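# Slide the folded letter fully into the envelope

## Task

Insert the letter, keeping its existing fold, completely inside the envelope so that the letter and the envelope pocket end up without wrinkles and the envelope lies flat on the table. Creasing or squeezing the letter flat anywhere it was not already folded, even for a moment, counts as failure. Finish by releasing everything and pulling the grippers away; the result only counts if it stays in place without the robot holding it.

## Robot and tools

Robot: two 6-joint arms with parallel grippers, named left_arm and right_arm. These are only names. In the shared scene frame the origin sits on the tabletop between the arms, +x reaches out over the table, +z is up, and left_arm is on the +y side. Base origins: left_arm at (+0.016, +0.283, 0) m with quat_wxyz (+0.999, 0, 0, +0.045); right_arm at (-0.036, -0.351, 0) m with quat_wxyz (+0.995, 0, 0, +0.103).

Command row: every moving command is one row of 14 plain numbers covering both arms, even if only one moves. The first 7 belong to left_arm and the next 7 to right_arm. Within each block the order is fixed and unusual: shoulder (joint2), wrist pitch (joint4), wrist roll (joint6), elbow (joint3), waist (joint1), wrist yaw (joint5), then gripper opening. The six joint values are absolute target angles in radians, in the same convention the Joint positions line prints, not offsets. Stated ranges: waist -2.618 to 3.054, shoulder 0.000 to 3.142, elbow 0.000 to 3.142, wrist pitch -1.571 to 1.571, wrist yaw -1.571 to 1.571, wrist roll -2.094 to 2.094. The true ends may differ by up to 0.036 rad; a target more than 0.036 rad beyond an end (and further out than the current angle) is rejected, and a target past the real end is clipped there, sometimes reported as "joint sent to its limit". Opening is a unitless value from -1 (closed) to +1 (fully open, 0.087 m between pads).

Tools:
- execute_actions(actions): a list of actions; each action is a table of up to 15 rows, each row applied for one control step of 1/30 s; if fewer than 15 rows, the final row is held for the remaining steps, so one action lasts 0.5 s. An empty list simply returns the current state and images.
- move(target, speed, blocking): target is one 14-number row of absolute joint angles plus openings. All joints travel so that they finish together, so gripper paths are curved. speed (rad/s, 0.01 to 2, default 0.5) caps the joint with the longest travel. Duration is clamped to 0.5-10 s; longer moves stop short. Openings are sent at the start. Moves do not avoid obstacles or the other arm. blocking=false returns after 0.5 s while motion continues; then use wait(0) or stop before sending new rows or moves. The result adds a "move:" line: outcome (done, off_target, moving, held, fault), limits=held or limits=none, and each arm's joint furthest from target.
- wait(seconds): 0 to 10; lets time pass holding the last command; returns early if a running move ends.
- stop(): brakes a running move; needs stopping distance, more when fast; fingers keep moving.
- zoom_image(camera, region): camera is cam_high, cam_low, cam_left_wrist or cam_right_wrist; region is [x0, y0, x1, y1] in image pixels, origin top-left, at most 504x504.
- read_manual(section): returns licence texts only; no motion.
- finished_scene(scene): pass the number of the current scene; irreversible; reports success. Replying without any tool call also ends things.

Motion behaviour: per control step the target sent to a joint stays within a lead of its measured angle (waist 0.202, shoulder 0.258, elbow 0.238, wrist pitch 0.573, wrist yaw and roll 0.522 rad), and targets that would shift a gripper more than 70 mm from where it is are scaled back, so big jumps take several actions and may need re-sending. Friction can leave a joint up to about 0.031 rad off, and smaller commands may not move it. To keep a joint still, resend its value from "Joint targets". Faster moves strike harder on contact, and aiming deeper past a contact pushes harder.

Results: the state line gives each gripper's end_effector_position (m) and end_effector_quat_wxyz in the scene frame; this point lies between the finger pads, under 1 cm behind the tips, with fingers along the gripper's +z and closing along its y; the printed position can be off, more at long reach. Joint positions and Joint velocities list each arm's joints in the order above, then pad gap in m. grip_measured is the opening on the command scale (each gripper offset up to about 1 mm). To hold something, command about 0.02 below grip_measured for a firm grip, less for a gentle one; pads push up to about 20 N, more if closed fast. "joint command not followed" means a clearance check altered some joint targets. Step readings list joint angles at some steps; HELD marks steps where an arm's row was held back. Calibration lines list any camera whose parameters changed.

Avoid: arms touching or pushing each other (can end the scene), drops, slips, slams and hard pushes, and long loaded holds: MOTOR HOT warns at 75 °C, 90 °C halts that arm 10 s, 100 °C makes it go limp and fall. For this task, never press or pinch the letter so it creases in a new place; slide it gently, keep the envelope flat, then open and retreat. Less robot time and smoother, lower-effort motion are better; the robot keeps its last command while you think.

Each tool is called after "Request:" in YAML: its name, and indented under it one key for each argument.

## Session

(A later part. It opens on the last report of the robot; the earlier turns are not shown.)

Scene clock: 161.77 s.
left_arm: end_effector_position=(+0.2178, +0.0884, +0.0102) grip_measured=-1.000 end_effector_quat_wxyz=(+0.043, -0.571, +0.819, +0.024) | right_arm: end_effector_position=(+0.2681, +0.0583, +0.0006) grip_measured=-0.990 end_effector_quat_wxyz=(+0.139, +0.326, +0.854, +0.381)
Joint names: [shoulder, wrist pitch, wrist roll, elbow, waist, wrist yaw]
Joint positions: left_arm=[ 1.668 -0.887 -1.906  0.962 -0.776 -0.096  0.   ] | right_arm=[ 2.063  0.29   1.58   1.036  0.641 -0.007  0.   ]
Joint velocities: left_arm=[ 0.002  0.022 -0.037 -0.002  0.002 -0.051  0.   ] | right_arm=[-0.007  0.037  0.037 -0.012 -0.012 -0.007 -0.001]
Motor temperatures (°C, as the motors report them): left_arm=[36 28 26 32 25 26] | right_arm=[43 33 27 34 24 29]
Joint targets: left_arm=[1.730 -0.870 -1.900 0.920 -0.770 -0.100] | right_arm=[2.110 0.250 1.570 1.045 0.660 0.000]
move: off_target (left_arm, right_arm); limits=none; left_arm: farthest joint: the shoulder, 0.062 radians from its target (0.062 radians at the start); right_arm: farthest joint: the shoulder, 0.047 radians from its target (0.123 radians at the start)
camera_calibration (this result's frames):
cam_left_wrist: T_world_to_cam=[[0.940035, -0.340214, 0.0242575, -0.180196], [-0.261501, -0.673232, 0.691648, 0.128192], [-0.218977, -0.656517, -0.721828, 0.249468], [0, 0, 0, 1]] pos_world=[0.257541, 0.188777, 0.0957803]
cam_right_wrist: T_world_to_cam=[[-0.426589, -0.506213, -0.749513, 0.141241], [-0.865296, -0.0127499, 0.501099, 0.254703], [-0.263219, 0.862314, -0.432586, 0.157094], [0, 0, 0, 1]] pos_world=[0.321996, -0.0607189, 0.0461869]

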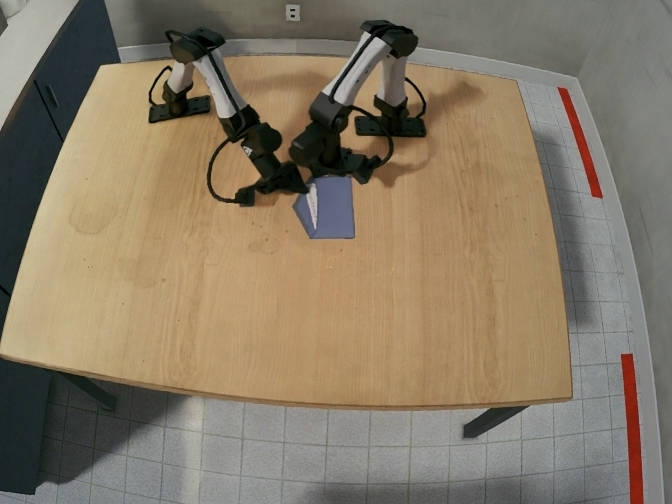

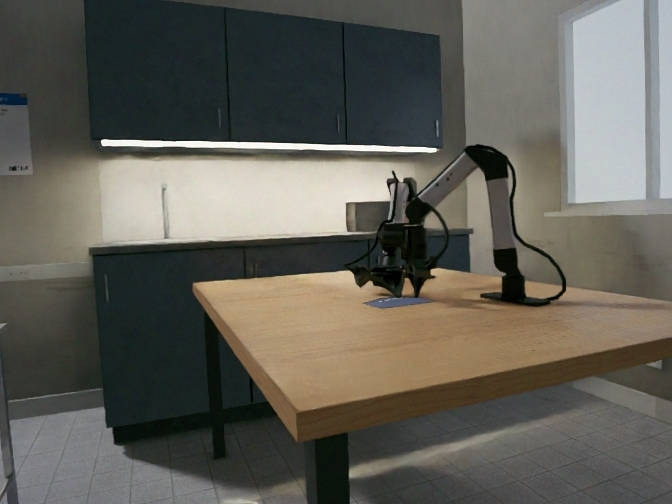

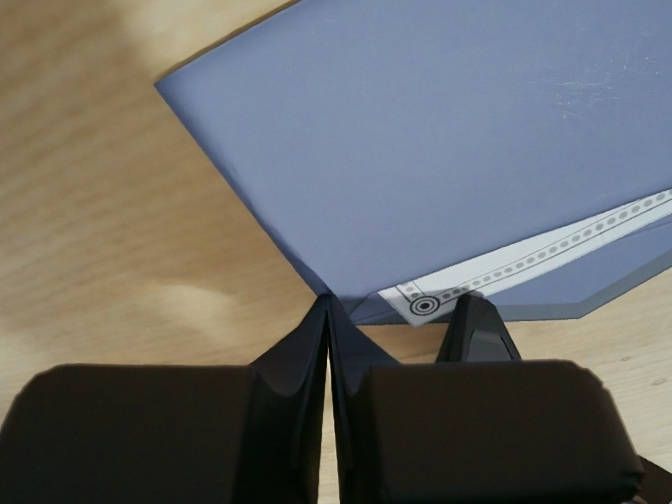

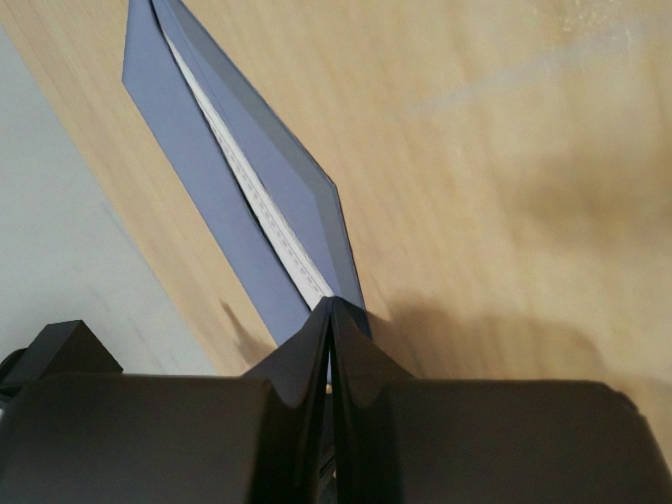

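Request:
move:
  target: [1.58,-0.87,-1.9,0.95,-0.77,-0.10,-1, 2.0,0.28,1.57,0.99,0.65,0,-1]
  speed: 0.15

Request:
move:
  target: [1.47,-0.83,-1.9,0.77,-0.39,-0.10,-1, 2.0,0.28,1.57,0.99,0.65,0,-1]
  speed: 0.3

Scene clock: 162.83 s.
left_arm: end_effector_position=(+0.2237, +0.0836, +0.0291) grip_measured=-1.000 end_effector_quat_wxyz=(+0.053, -0.572, +0.818, -0.012) | right_arm: end_effector_position=(+0.2639, +0.0535, +0.0079) grip_measured=-0.990 end_effector_quat_wxyz=(+0.140, +0.326, +0.853, +0.383)
Joint names: [shoulder, wrist pitch, wrist roll, elbow, waist, wrist yaw]
Joint positions: left_arm=[ 1.597 -0.884 -1.906  0.963 -0.776 -0.096  0.   ] | right_arm=[ 2.025  0.286  1.58   1.008  0.641 -0.007  0.   ]
Joint velocities: left_arm=[ 0.007 -0.022  0.022 -0.017 -0.007 -0.037  0.   ] | right_arm=[-0.002  0.022 -0.051 -0.022 -0.017 -0.007 -0.001]
Motor temperatures (°C, as the motors report them): left_arm=[36 28 26 32 25 26] | right_arm=[43 33 27 34 24 29]
Joint targets: left_arm=[1.580 -0.870 -1.900 0.950 -0.770 -0.100] | right_arm=[2.000 0.280 1.570 0.990 0.650 0.000]
move: off_target (right_arm); limits=none; left_arm: farthest joint: the shoulder, 0.017 radians from its target (0.088 radians at the start); right_arm: farthest joint: the shoulder, 0.025 radians from its target (0.063 radians at the start)
camera_calibration (this result's frames):
cam_left_wrist: T_world_to_cam=[[0.936626, -0.337417, 0.0942443, -0.189335], [-0.301728, -0.640243, 0.706434, 0.119221], [-0.178024, -0.690101, -0.701476, 0.254284], [0, 0, 0, 1]] pos_world=[0.258577, 0.187928, 0.111996]
cam_right_wrist: T_world_to_cam=[[-0.423354, -0.503701, -0.753031, 0.141584], [-0.867268, -0.0150065, 0.497616, 0.248011], [-0.26195, 0.863748, -0.430491, 0.162829], [0, 0, 0, 1]] pos_world=[0.317685, -0.0656052, 0.0532993]

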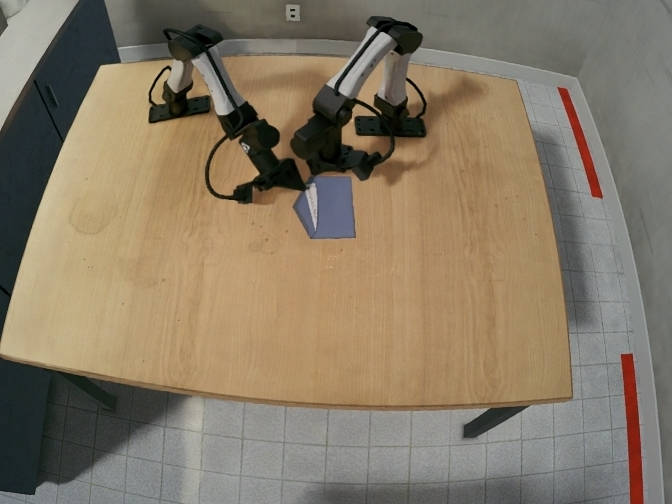

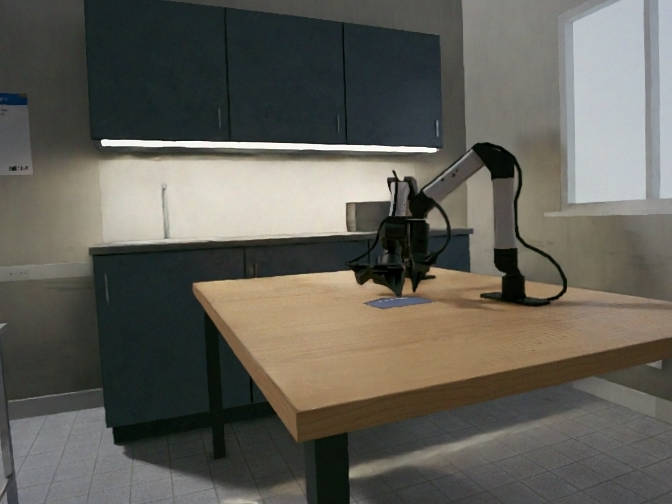

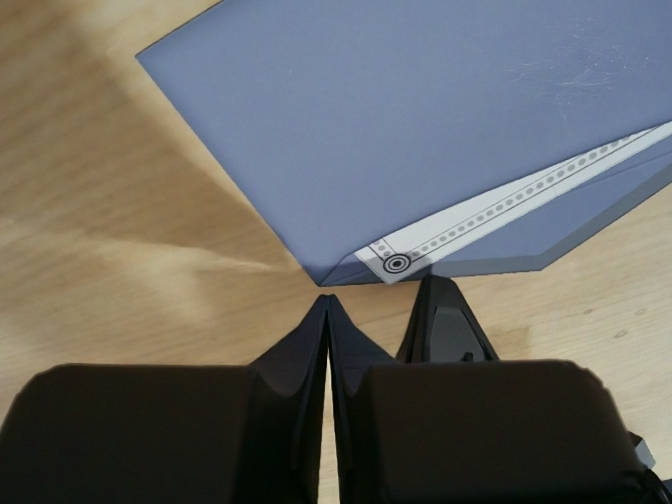

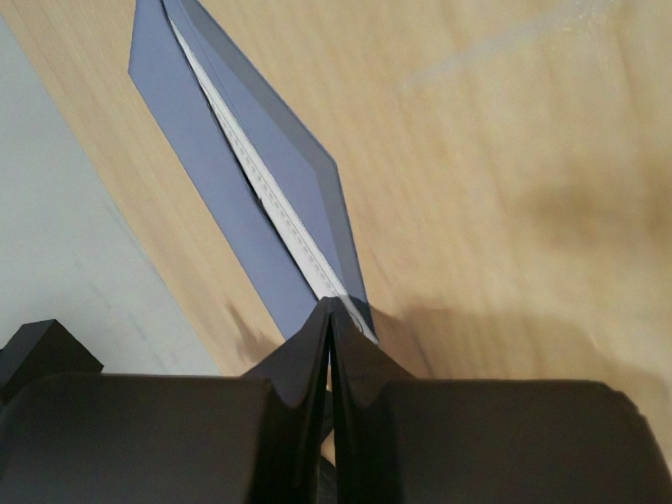

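Scene clock: 164.63 s.
left_arm: end_effector_position=(+0.2425, +0.1868, +0.0126) grip_measured=-1.000 end_effector_quat_wxyz=(-0.049, +0.715, -0.697, -0.010) | right_arm: end_effector_position=(+0.2639, +0.0535, +0.0078) grip_measured=-0.990 end_effector_quat_wxyz=(+0.140, +0.325, +0.853, +0.383)
Joint names: [shoulder, wrist pitch, wrist roll, elbow, waist, wrist yaw]
Joint positions: left_arm=[ 1.49  -0.844 -1.906  0.789 -0.399 -0.097  0.   ] | right_arm=[ 2.025  0.286  1.579  1.008  0.641 -0.007  0.   ]
Joint velocities: left_arm=[ 0.012  0.037 -0.037  0.017  0.002 -0.037  0.   ] | right_arm=[-0.027 -0.007  0.022 -0.012 -0.012 -0.007  0.001]
Motor temperatures (°C, as the motors report them): left_arm=[36 28 26 32 25 26] | right_arm=[44 33 27 34 24 29]
Joint targets: left_arm=[1.470 -0.830 -1.900 0.770 -0.390 -0.100] | right_arm=[2.000 0.280 1.570 0.990 0.650 -0.000]
move: off_target (right_arm); limits=none; left_arm: farthest joint: the shoulder, 0.020 radians from its target (0.127 radians at the start); right_arm: farthest joint: the shoulder, 0.025 radians from its target (0.025 radians at the start)
camera_calibration (this result's frames):
cam_left_wrist: T_world_to_cam=[[0.997089, 0.0299188, 0.0701321, -0.253523], [-0.0279427, -0.712423, 0.701194, 0.149814], [0.0709425, -0.701113, -0.709513, 0.259021], [0, 0, 0, 1]] pos_world=[0.238595, 0.295919, 0.0965099]
cam_right_wrist: T_world_to_cam=[[-0.423254, -0.504164, -0.752778, 0.141469], [-0.867245, -0.0149925, 0.497656, 0.248002], [-0.262186, 0.863478, -0.430888, 0.162908], [0, 0, 0, 1]] pos_world=[0.317668, -0.0656255, 0.0532708]

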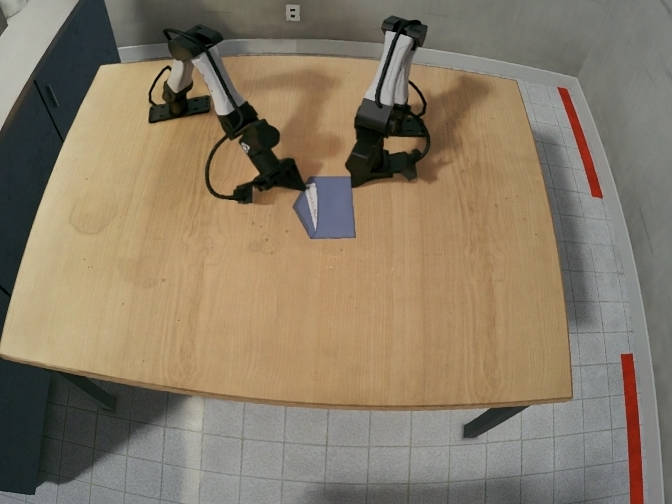

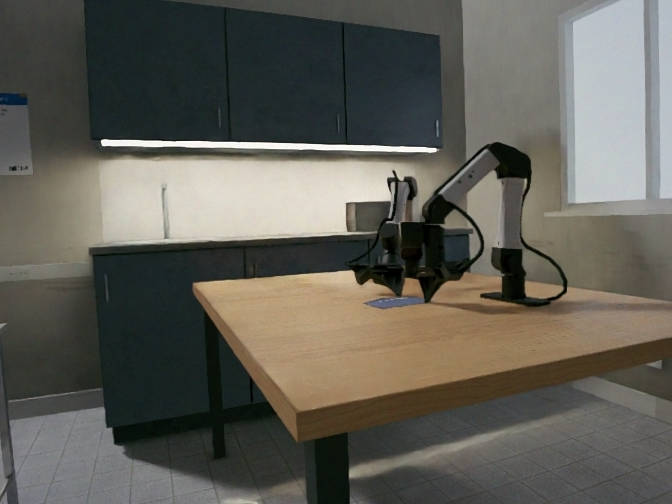

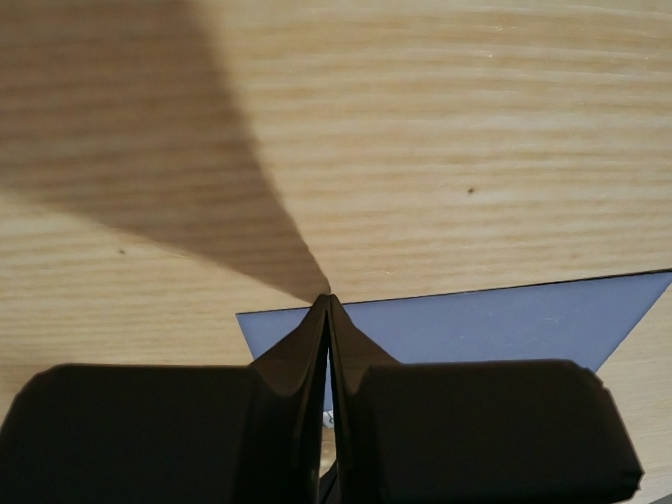

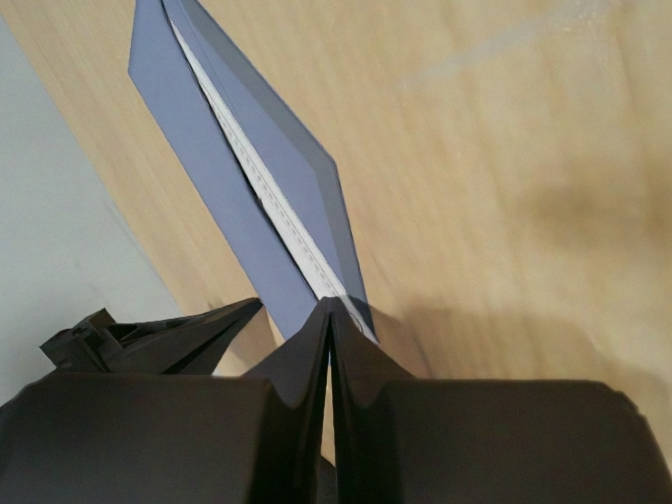

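Request:
move:
  target: [1.57,-0.83,-1.9,0.75,-0.4,-0.10,-0.2, 2.08,0.25,1.57,0.99,0.65,0,-1]
  speed: 0.06

Request:
move:
  target: [1.57,-0.83,-1.9,0.75,-0.4,-0.10,-0.2, 2.15,0.25,1.57,1.10,0.685,0,-1]
  speed: 0.03

Request:
zoom_image:
  camera: "cam_high"
  region: [260,150,400,255]

Scene clock: 166.33 s.
left_arm: end_effector_position=(+0.2416, +0.1869, +0.0105) grip_measured=-0.200 end_effector_quat_wxyz=(-0.047, +0.715, -0.698, -0.014) | right_arm: end_effector_position=(+0.2622, +0.0516, +0.0007) grip_measured=-0.990 end_effector_quat_wxyz=(+0.137, +0.327, +0.857, +0.375)
Joint names: [shoulder, wrist pitch, wrist roll, elbow, waist, wrist yaw]
Joint positions: left_arm=[ 1.499 -0.844 -1.905  0.789 -0.399 -0.096  0.035] | right_arm=[ 2.037  0.278  1.58   1.008  0.641 -0.007  0.   ]
Joint velocities: left_arm=[ 0.007 -0.022 -0.022  0.012 -0.007  0.007 -0.   ] | right_arm=[-0.032  0.037 -0.007 -0.002  0.012  0.022 -0.   ]
Motor temperatures (°C, as the motors report them): left_arm=[36 28 26 32 25 26] | right_arm=[44 33 27 34 24 29]
Joint targets: left_arm=[1.570 -0.830 -1.900 0.750 -0.400 -0.100] | right_arm=[2.080 0.250 1.570 0.990 0.650 0.000]
move: off_target (left_arm, right_arm); limits=none; left_arm: farthest joint: the shoulder, 0.071 radians from its target (0.080 radians at the start); right_arm: farthest joint: the shoulder, 0.043 radians from its target (0.055 radians at the start)
camera_calibration (this result's frames):
cam_left_wrist: T_world_to_cam=[[0.997682, 0.0290138, 0.0615606, -0.252399], [-0.022434, -0.713798, 0.699992, 0.150242], [0.0642512, -0.69975, -0.711492, 0.259112], [0, 0, 0, 1]] pos_world=[0.238536, 0.295879, 0.0947253]
cam_right_wrist: T_world_to_cam=[[-0.433152, -0.514803, -0.739836, 0.137593], [-0.86066, -0.00751966, 0.509124, 0.247902], [-0.267662, 0.857275, -0.439813, 0.162837], [0, 0, 0, 1]] pos_world=[0.316543, -0.0668987, 0.0472019]

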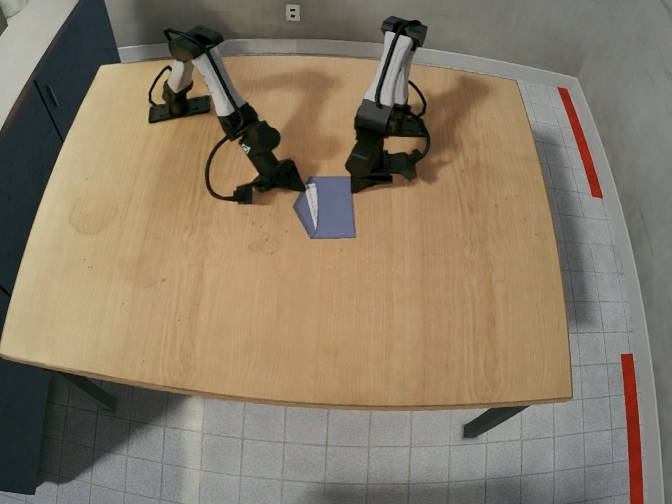

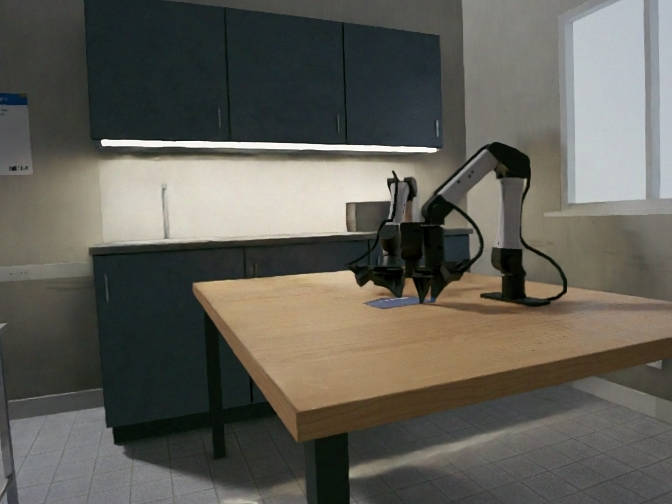

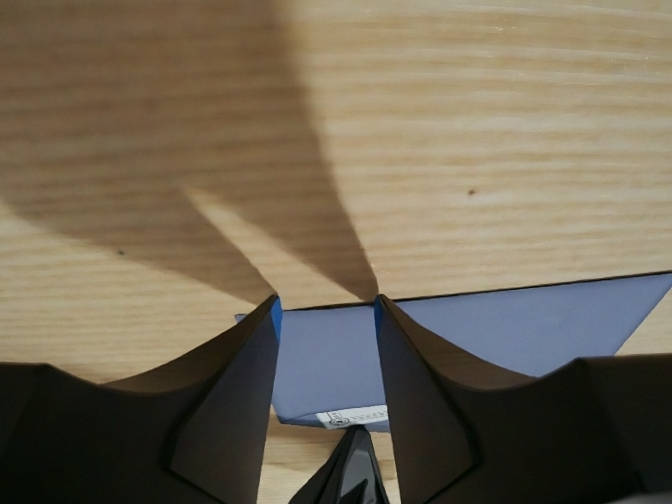

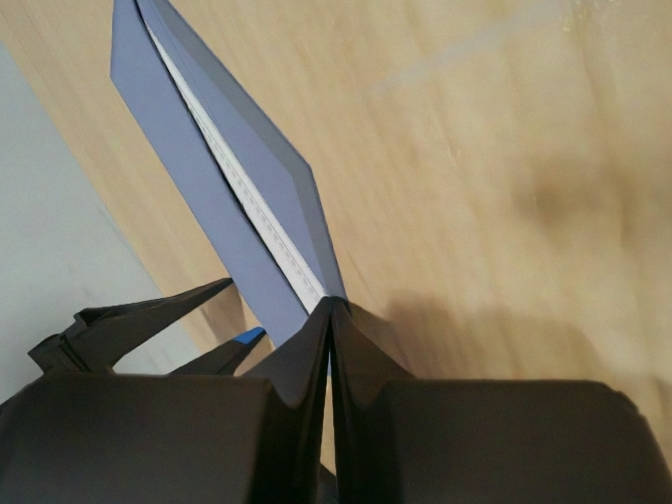

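Scene clock: 170.33 s.
left_arm: end_effector_position=(+0.2417, +0.1869, +0.0105) grip_measured=-0.200 end_effector_quat_wxyz=(-0.046, +0.715, -0.698, -0.015) | right_arm: end_effector_position=(+0.2669, +0.0767, +0.0005) grip_measured=-0.990 end_effector_quat_wxyz=(+0.136, +0.314, +0.855, +0.389)
Joint names: [shoulder, wrist pitch, wrist roll, elbow, waist, wrist yaw]
Joint positions: left_arm=[ 1.501 -0.845 -1.905  0.791 -0.399 -0.096  0.035] | right_arm=[ 2.103  0.29   1.58   1.091  0.667 -0.007  0.   ]
Joint velocities: left_arm=[-0.002 -0.037  0.066 -0.012 -0.002  0.081 -0.   ] | right_arm=[ 0.017  0.066  0.007 -0.012 -0.002 -0.051  0.001]
Motor temperatures (°C, as the motors report them): left_arm=[35 28 26 32 25 26] | right_arm=[44 34 27 34 24 29]
Joint targets: left_arm=[1.570 -0.830 -1.900 0.750 -0.400 -0.100] | right_arm=[2.150 0.250 1.570 1.100 0.685 -0.000]
move: off_target (left_arm, right_arm); limits=none; left_arm: farthest joint: the shoulder, 0.069 radians from its target (0.071 radians at the start); right_arm: farthest joint: the shoulder, 0.047 radians from its target (0.113 radians at the start)
camera_calibration (this result's frames):
cam_left_wrist: T_world_to_cam=[[0.997792, 0.0289784, 0.0597653, -0.252469], [-0.0211629, -0.714206, 0.699616, 0.150054], [0.0629585, -0.699336, -0.712015, 0.259276], [0, 0, 0, 1]] pos_world=[0.238764, 0.295806, 0.0947173]
cam_right_wrist: T_world_to_cam=[[-0.406278, -0.509118, -0.758774, 0.144794], [-0.869406, -0.0401629, 0.492463, 0.257051], [-0.281196, 0.859759, -0.426313, 0.145871], [0, 0, 0, 1]] pos_world=[0.323326, -0.0413734, 0.0454648]

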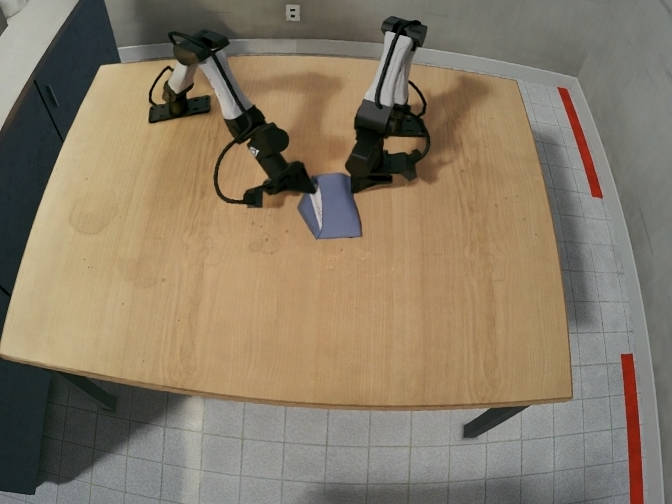

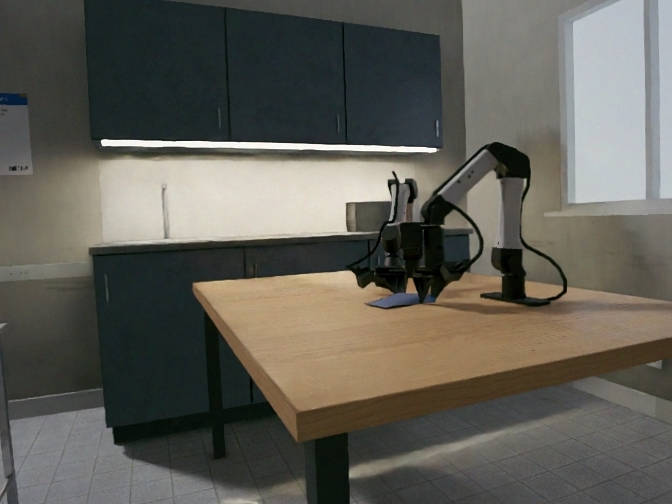

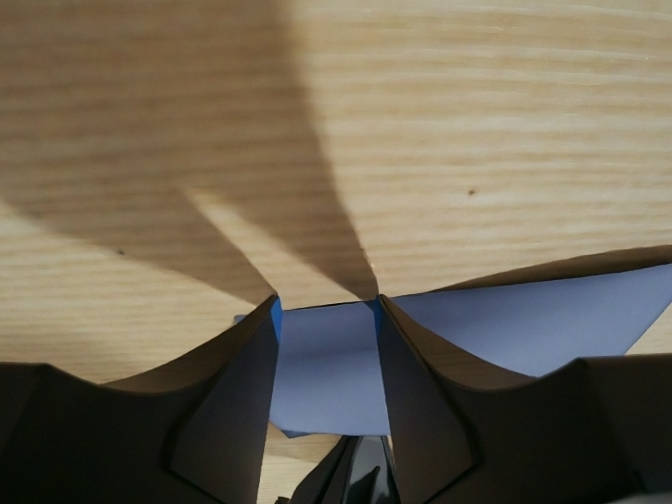

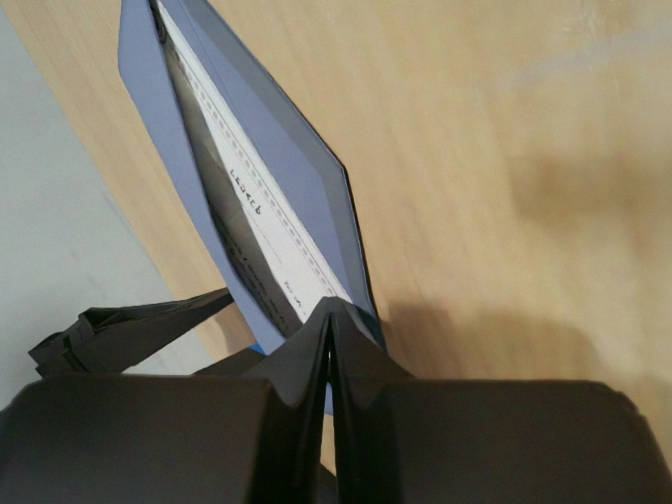

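Region (260, 150, 400, 255) of cam_high's 672x504 image, scaled by 3.600, with more detail than that image has; it fills the top 378 rows of this view, and the rest is white.

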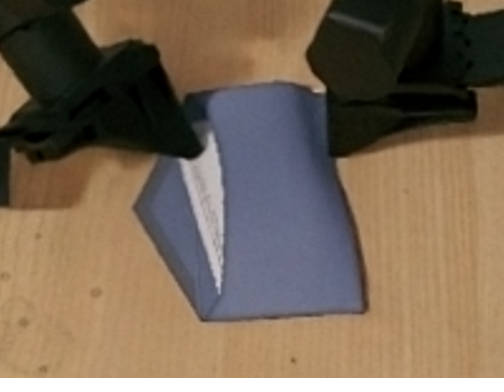

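Request:
move:
  target: [1.57,-0.83,-1.9,0.75,-0.4,-0.10,-0.2, 1.98,0.28,1.57,0.99,0.64,0,-1]
  speed: 0.1

Request:
move:
  target: [1.45,-0.83,-1.9,0.85,-0.4,-0.10,-0.2, 1.98,0.28,1.57,0.99,0.64,0,-1]
  speed: 0.15

Request:
move:
  target: [1.99,-1.0,-2.08,1.43,-0.655,-0.10,-0.2, 1.98,0.28,1.57,0.99,0.64,0,-1]
  speed: 0.3

Scene clock: 172.03 s.
left_arm: end_effector_position=(+0.2416, +0.1869, +0.0103) grip_measured=-0.200 end_effector_quat_wxyz=(-0.046, +0.714, -0.698, -0.016) | right_arm: end_effector_position=(+0.2618, +0.0576, +0.0175) grip_measured=-0.990 end_effector_quat_wxyz=(+0.141, +0.320, +0.851, +0.392)
Joint names: [shoulder, wrist pitch, wrist roll, elbow, waist, wrist yaw]
Joint positions: left_arm=[ 1.504 -0.847 -1.904  0.793 -0.399 -0.096  0.035] | right_arm=[ 2.005  0.286  1.58   1.008  0.65  -0.007  0.   ]
Joint velocities: left_arm=[-0.012 -0.051 -0.051 -0.007  0.002 -0.051  0.001] | right_arm=[ 0.017 -0.051 -0.007 -0.017 -0.002  0.007  0.   ]
Motor temperatures (°C, as the motors report them): left_arm=[35 28 26 32 25 26] | right_arm=[44 34 27 34 24 29]
Joint targets: left_arm=[1.570 -0.830 -1.900 0.750 -0.400 -0.100] | right_arm=[1.980 0.280 1.570 0.990 0.640 0.000]
move: off_target (left_arm, right_arm); limits=none; left_arm: farthest joint: the shoulder, 0.066 radians from its target (0.069 radians at the start); right_arm: farthest joint: the shoulder, 0.025 radians from its target (0.123 radians at the start)
camera_calibration (this result's frames):
cam_left_wrist: T_world_to_cam=[[0.997979, 0.0277913, 0.057153, -0.252154], [-0.0201288, -0.714787, 0.699053, 0.150048], [0.0602798, -0.69879, -0.712782, 0.259725], [0, 0, 0, 1]] pos_world=[0.239008, 0.295753, 0.0946474]
cam_right_wrist: T_world_to_cam=[[-0.409238, -0.495857, -0.765931, 0.146005], [-0.873505, -0.0296525, 0.485912, 0.244172], [-0.263654, 0.867898, -0.420998, 0.162977], [0, 0, 0, 1]] pos_world=[0.316006, -0.0618099, 0.061797]

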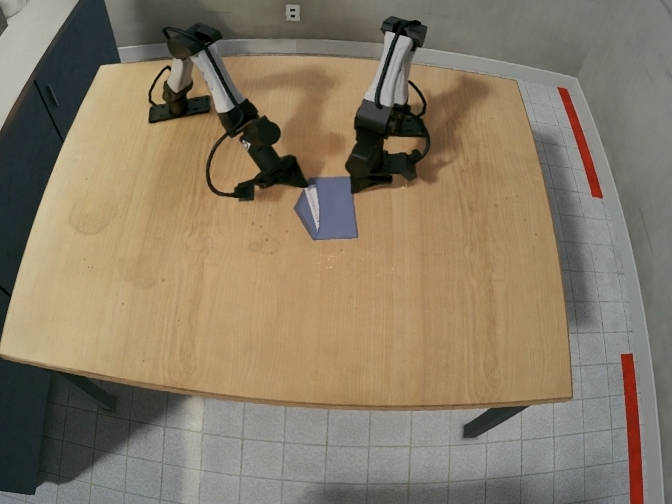

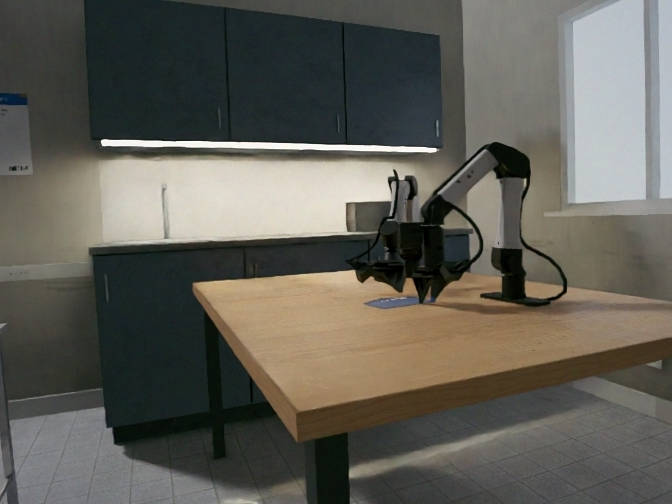

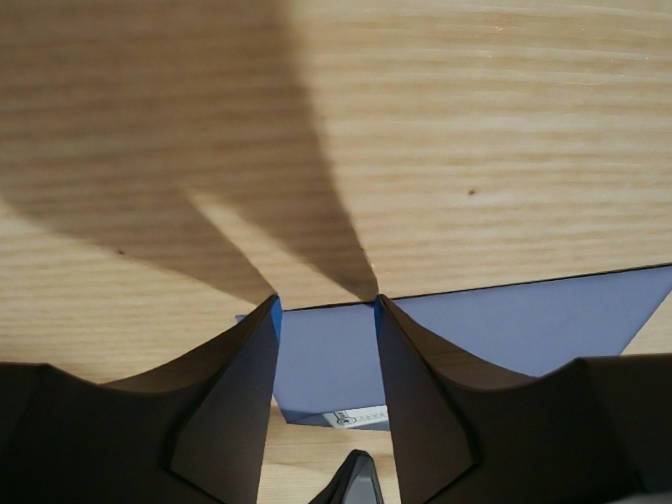

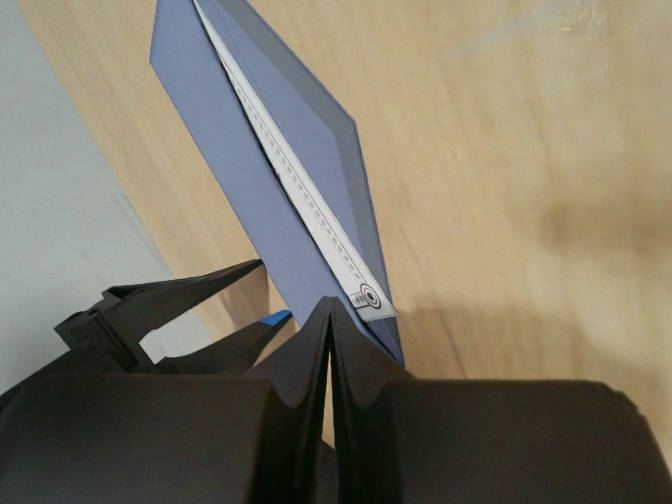

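Scene clock: 172.83 s.
left_arm: end_effector_position=(+0.2586, +0.1814, +0.0283) grip_measured=-0.200 end_effector_quat_wxyz=(-0.064, +0.715, -0.696, +0.020) | right_arm: end_effector_position=(+0.2618, +0.0575, +0.0174) grip_measured=-0.990 end_effector_quat_wxyz=(+0.141, +0.320, +0.851, +0.392)
Joint names: [shoulder, wrist pitch, wrist roll, elbow, waist, wrist yaw]
Joint positions: left_arm=[ 1.466 -0.841 -1.904  0.829 -0.399 -0.096  0.035] | right_arm=[ 2.005  0.286  1.579  1.008  0.65  -0.007  0.   ]
Joint velocities: left_arm=[ 0.002  0.051 -0.051 -0.007 -0.012 -0.022 -0.001] | right_arm=[ 0.012  0.081  0.007 -0.007 -0.012  0.037 -0.   ]
Motor temperatures (°C, as the motors report them): left_arm=[35 28 26 32 25 26] | right_arm=[44 34 27 34 24 29]
Joint targets: left_arm=[1.450 -0.830 -1.900 0.850 -0.400 -0.100] | right_arm=[1.980 0.280 1.570 0.990 0.640 -0.000]
move: off_target (left_arm, right_arm); limits=none; left_arm: farthest joint: the elbow, 0.021 radians from its target (0.057 radians at the start); right_arm: farthest joint: the shoulder, 0.025 radians from its target (0.025 radians at the start)
camera_calibration (this result's frames):
cam_left_wrist: T_world_to_cam=[[0.990843, 0.0300797, 0.131625, -0.2707], [-0.0734879, -0.697674, 0.712636, 0.144186], [0.113267, -0.715783, -0.689075, 0.256452], [0, 0, 0, 1]] pos_world=[0.249769, 0.292302, 0.109593]
cam_right_wrist: T_world_to_cam=[[-0.409138, -0.496323, -0.765683, 0.14589], [-0.873483, -0.0296389, 0.485952, 0.244163], [-0.263883, 0.867632, -0.421403, 0.163059], [0, 0, 0, 1]] pos_world=[0.31599, -0.0618298, 0.061768]

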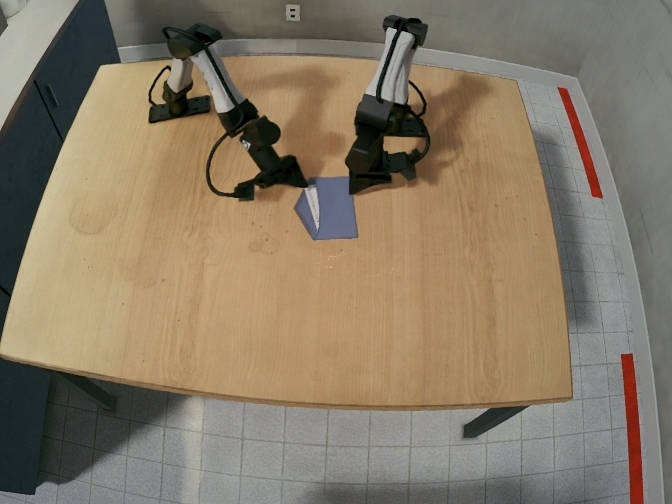

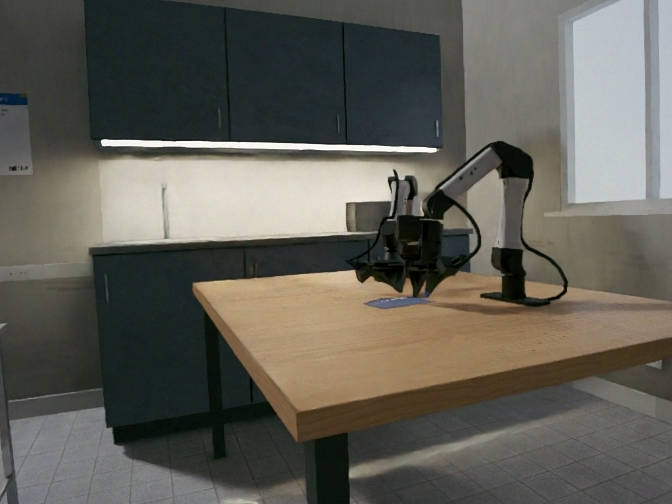

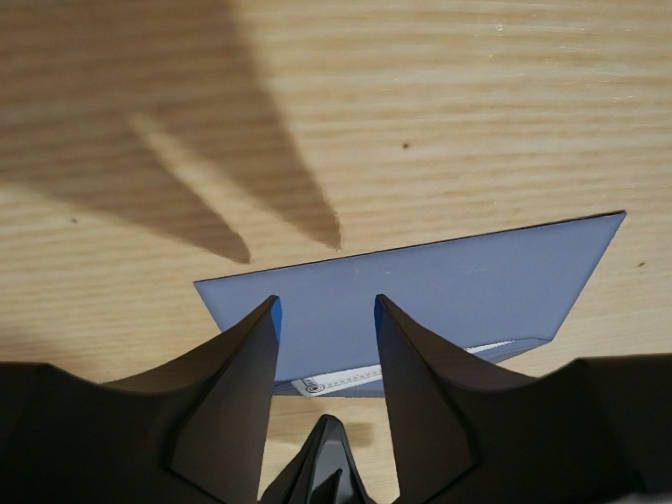

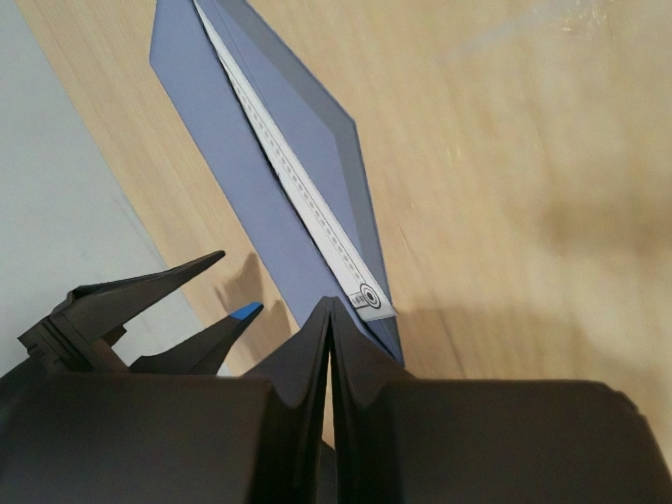

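Scene clock: 175.40 s.
left_arm: end_effector_position=(+0.3325, +0.0622, +0.0211) grip_measured=-0.200 end_effector_quat_wxyz=(+0.048, -0.685, +0.727, +0.008) | right_arm: end_effector_position=(+0.2618, +0.0575, +0.0174) grip_measured=-0.990 end_effector_quat_wxyz=(+0.141, +0.320, +0.851, +0.392)
Joint names: [shoulder, wrist pitch, wrist roll, elbow, waist, wrist yaw]
Joint positions: left_arm=[ 1.979 -0.988 -2.07   1.405 -0.647 -0.096  0.035] | right_arm=[ 2.005  0.286  1.579  1.008  0.65  -0.007  0.   ]
Joint velocities: left_arm=[-0.002  0.007  0.022 -0.007  0.007  0.051 -0.001] | right_arm=[ 0.017  0.007  0.066  0.007 -0.002 -0.051 -0.003]
Motor temperatures (°C, as the motors report them): left_arm=[35 28 26 33 25 26] | right_arm=[45 34 27 34 24 29]
Joint targets: left_arm=[1.990 -1.000 -2.078 1.430 -0.655 -0.100] | right_arm=[1.980 0.280 1.570 0.990 0.640 0.000]
joint sent to its limit (left arm) — the command would take the wrist roll past its lower limit, so that joint was sent only as far as its limit.
move: off_target (left_arm, right_arm); limits=none; left_arm: farthest joint: the elbow, 0.025 radians from its target (0.601 radians at the start); right_arm: farthest joint: the shoulder, 0.025 radians from its target (0.025 radians at the start)
camera_calibration (this result's frames):
cam_left_wrist: T_world_to_cam=[[0.996303, -0.0540362, 0.0667865, -0.334542], [-0.0854195, -0.705968, 0.703074, 0.0762414], [0.00915771, -0.70618, -0.707973, 0.192177], [0, 0, 0, 1]] pos_world=[0.338057, 0.171458, 0.104796]
cam_right_wrist: T_world_to_cam=[[-0.409138, -0.496323, -0.765683, 0.14589], [-0.873483, -0.0296389, 0.485952, 0.244163], [-0.263883, 0.867632, -0.421403, 0.163059], [0, 0, 0, 1]] pos_world=[0.31599, -0.0618298, 0.061768]

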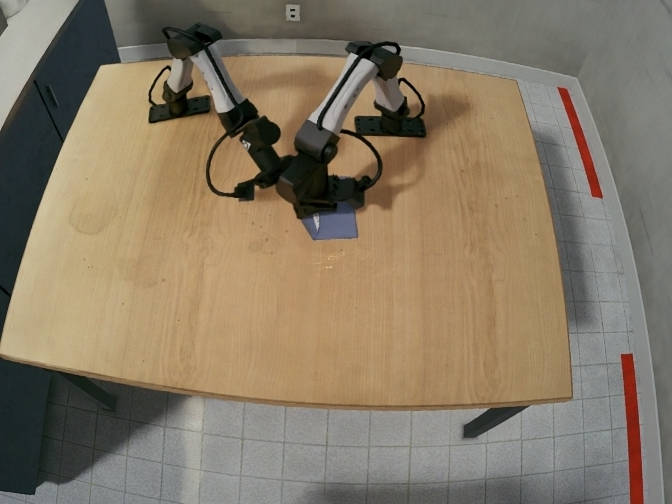

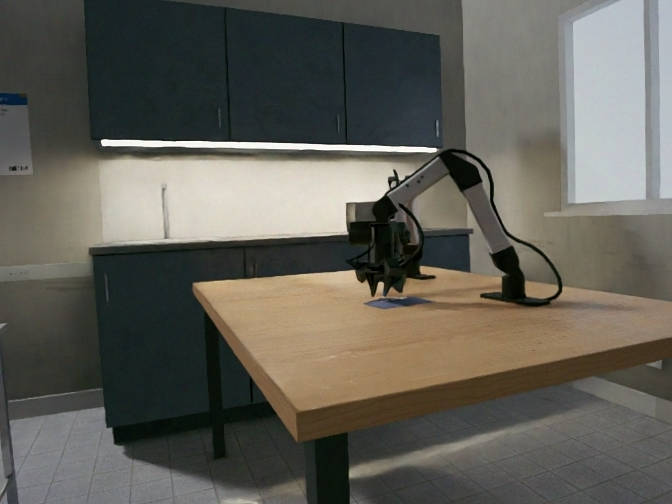

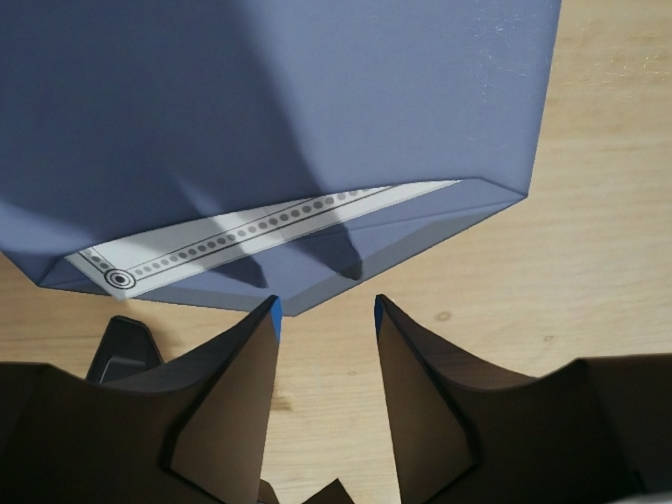

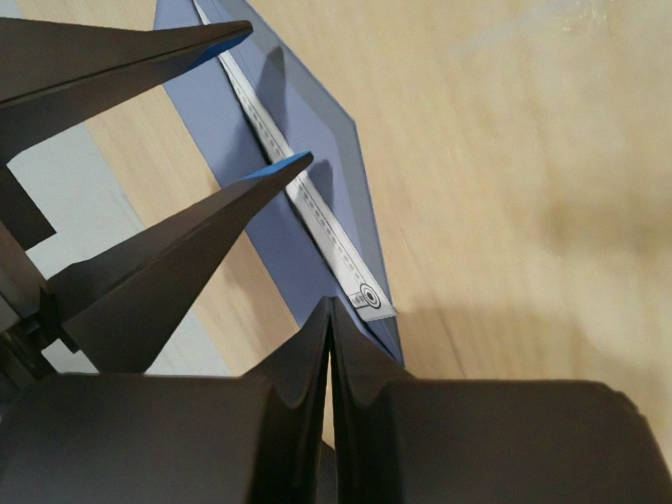

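Request:
move:
  target: [2.07,-1.03,-2.07,1.37,-0.655,-0.10,-0.4, 2.075,0.25,1.57,0.99,0.62,0,-1]
  speed: 0.06

Scene clock: 177.27 s.
left_arm: end_effector_position=(+0.3290, +0.0642, +0.0110) grip_measured=-0.400 end_effector_quat_wxyz=(+0.043, -0.685, +0.727, +0.024) | right_arm: end_effector_position=(+0.2625, +0.0501, +0.0007) grip_measured=-0.990 end_effector_quat_wxyz=(+0.132, +0.328, +0.857, +0.374)
Joint names: [shoulder, wrist pitch, wrist roll, elbow, waist, wrist yaw]
Joint positions: left_arm=[ 2.006 -0.994 -2.07   1.405 -0.647 -0.096  0.026] | right_arm=[ 2.036  0.273  1.579  1.008  0.635 -0.018  0.   ]
Joint velocities: left_arm=[ 0.012 -0.022  0.037 -0.007  0.007  0.007  0.   ] | right_arm=[-0.012 -0.051  0.007  0.002  0.007 -0.066 -0.   ]
Motor temperatures (°C, as the motors report them): left_arm=[35 28 26 33 25 26] | right_arm=[45 34 27 34 24 29]
Joint targets: left_arm=[2.070 -1.030 -2.070 1.370 -0.655 -0.100] | right_arm=[2.075 0.250 1.570 0.990 0.620 -0.000]
move: off_target (left_arm, right_arm); limits=none; left_arm: farthest joint: the shoulder, 0.064 radians from its target (0.091 radians at the start); right_arm: farthest joint: the shoulder, 0.039 radians from its target (0.070 radians at the start)
camera_calibration (this result's frames):
cam_left_wrist: T_world_to_cam=[[0.99779, -0.0545462, 0.0379408, -0.330475], [-0.0655983, -0.717885, 0.693065, 0.0788387], [-0.0105669, -0.694022, -0.719876, 0.192389], [0, 0, 0, 1]] pos_world=[0.336949, 0.172093, 0.0963944]
cam_right_wrist: T_world_to_cam=[[-0.438279, -0.514344, -0.737131, 0.138238], [-0.856322, -0.0103092, 0.51634, 0.247227], [-0.273176, 0.857522, -0.435926, 0.165578], [0, 0, 0, 1]] pos_world=[0.317524, -0.0683367, 0.0464257]

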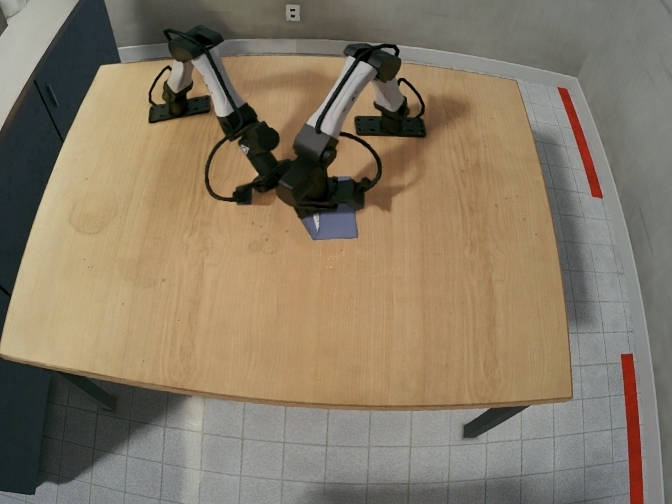

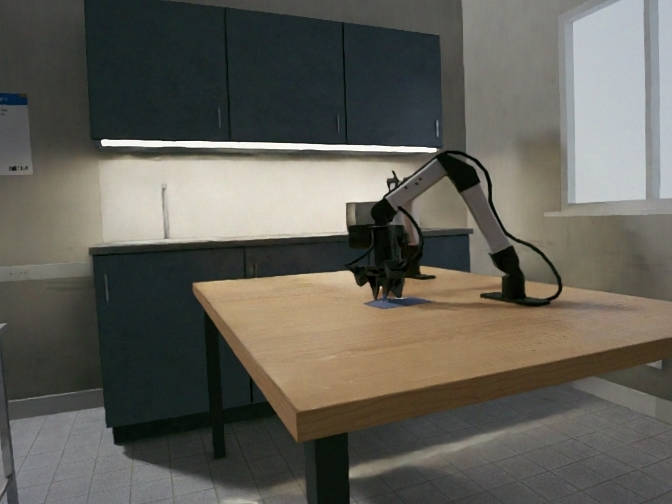

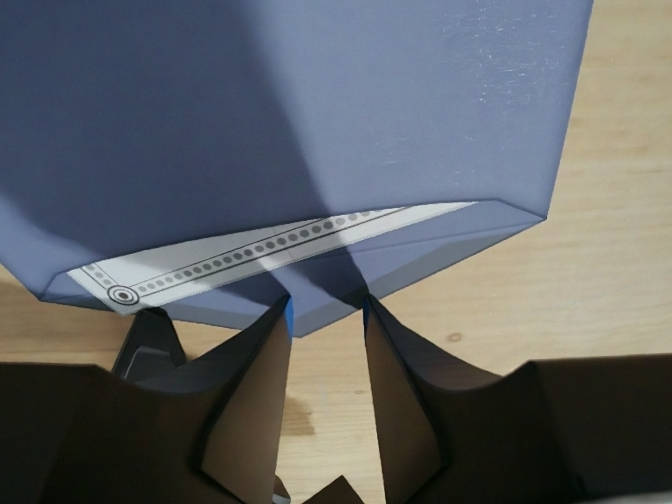

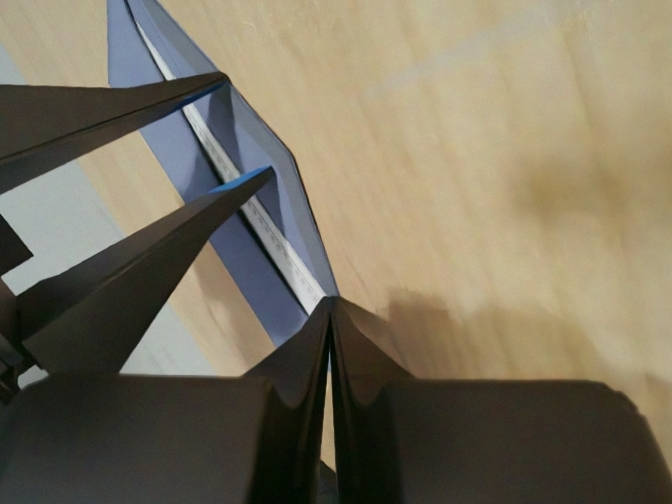

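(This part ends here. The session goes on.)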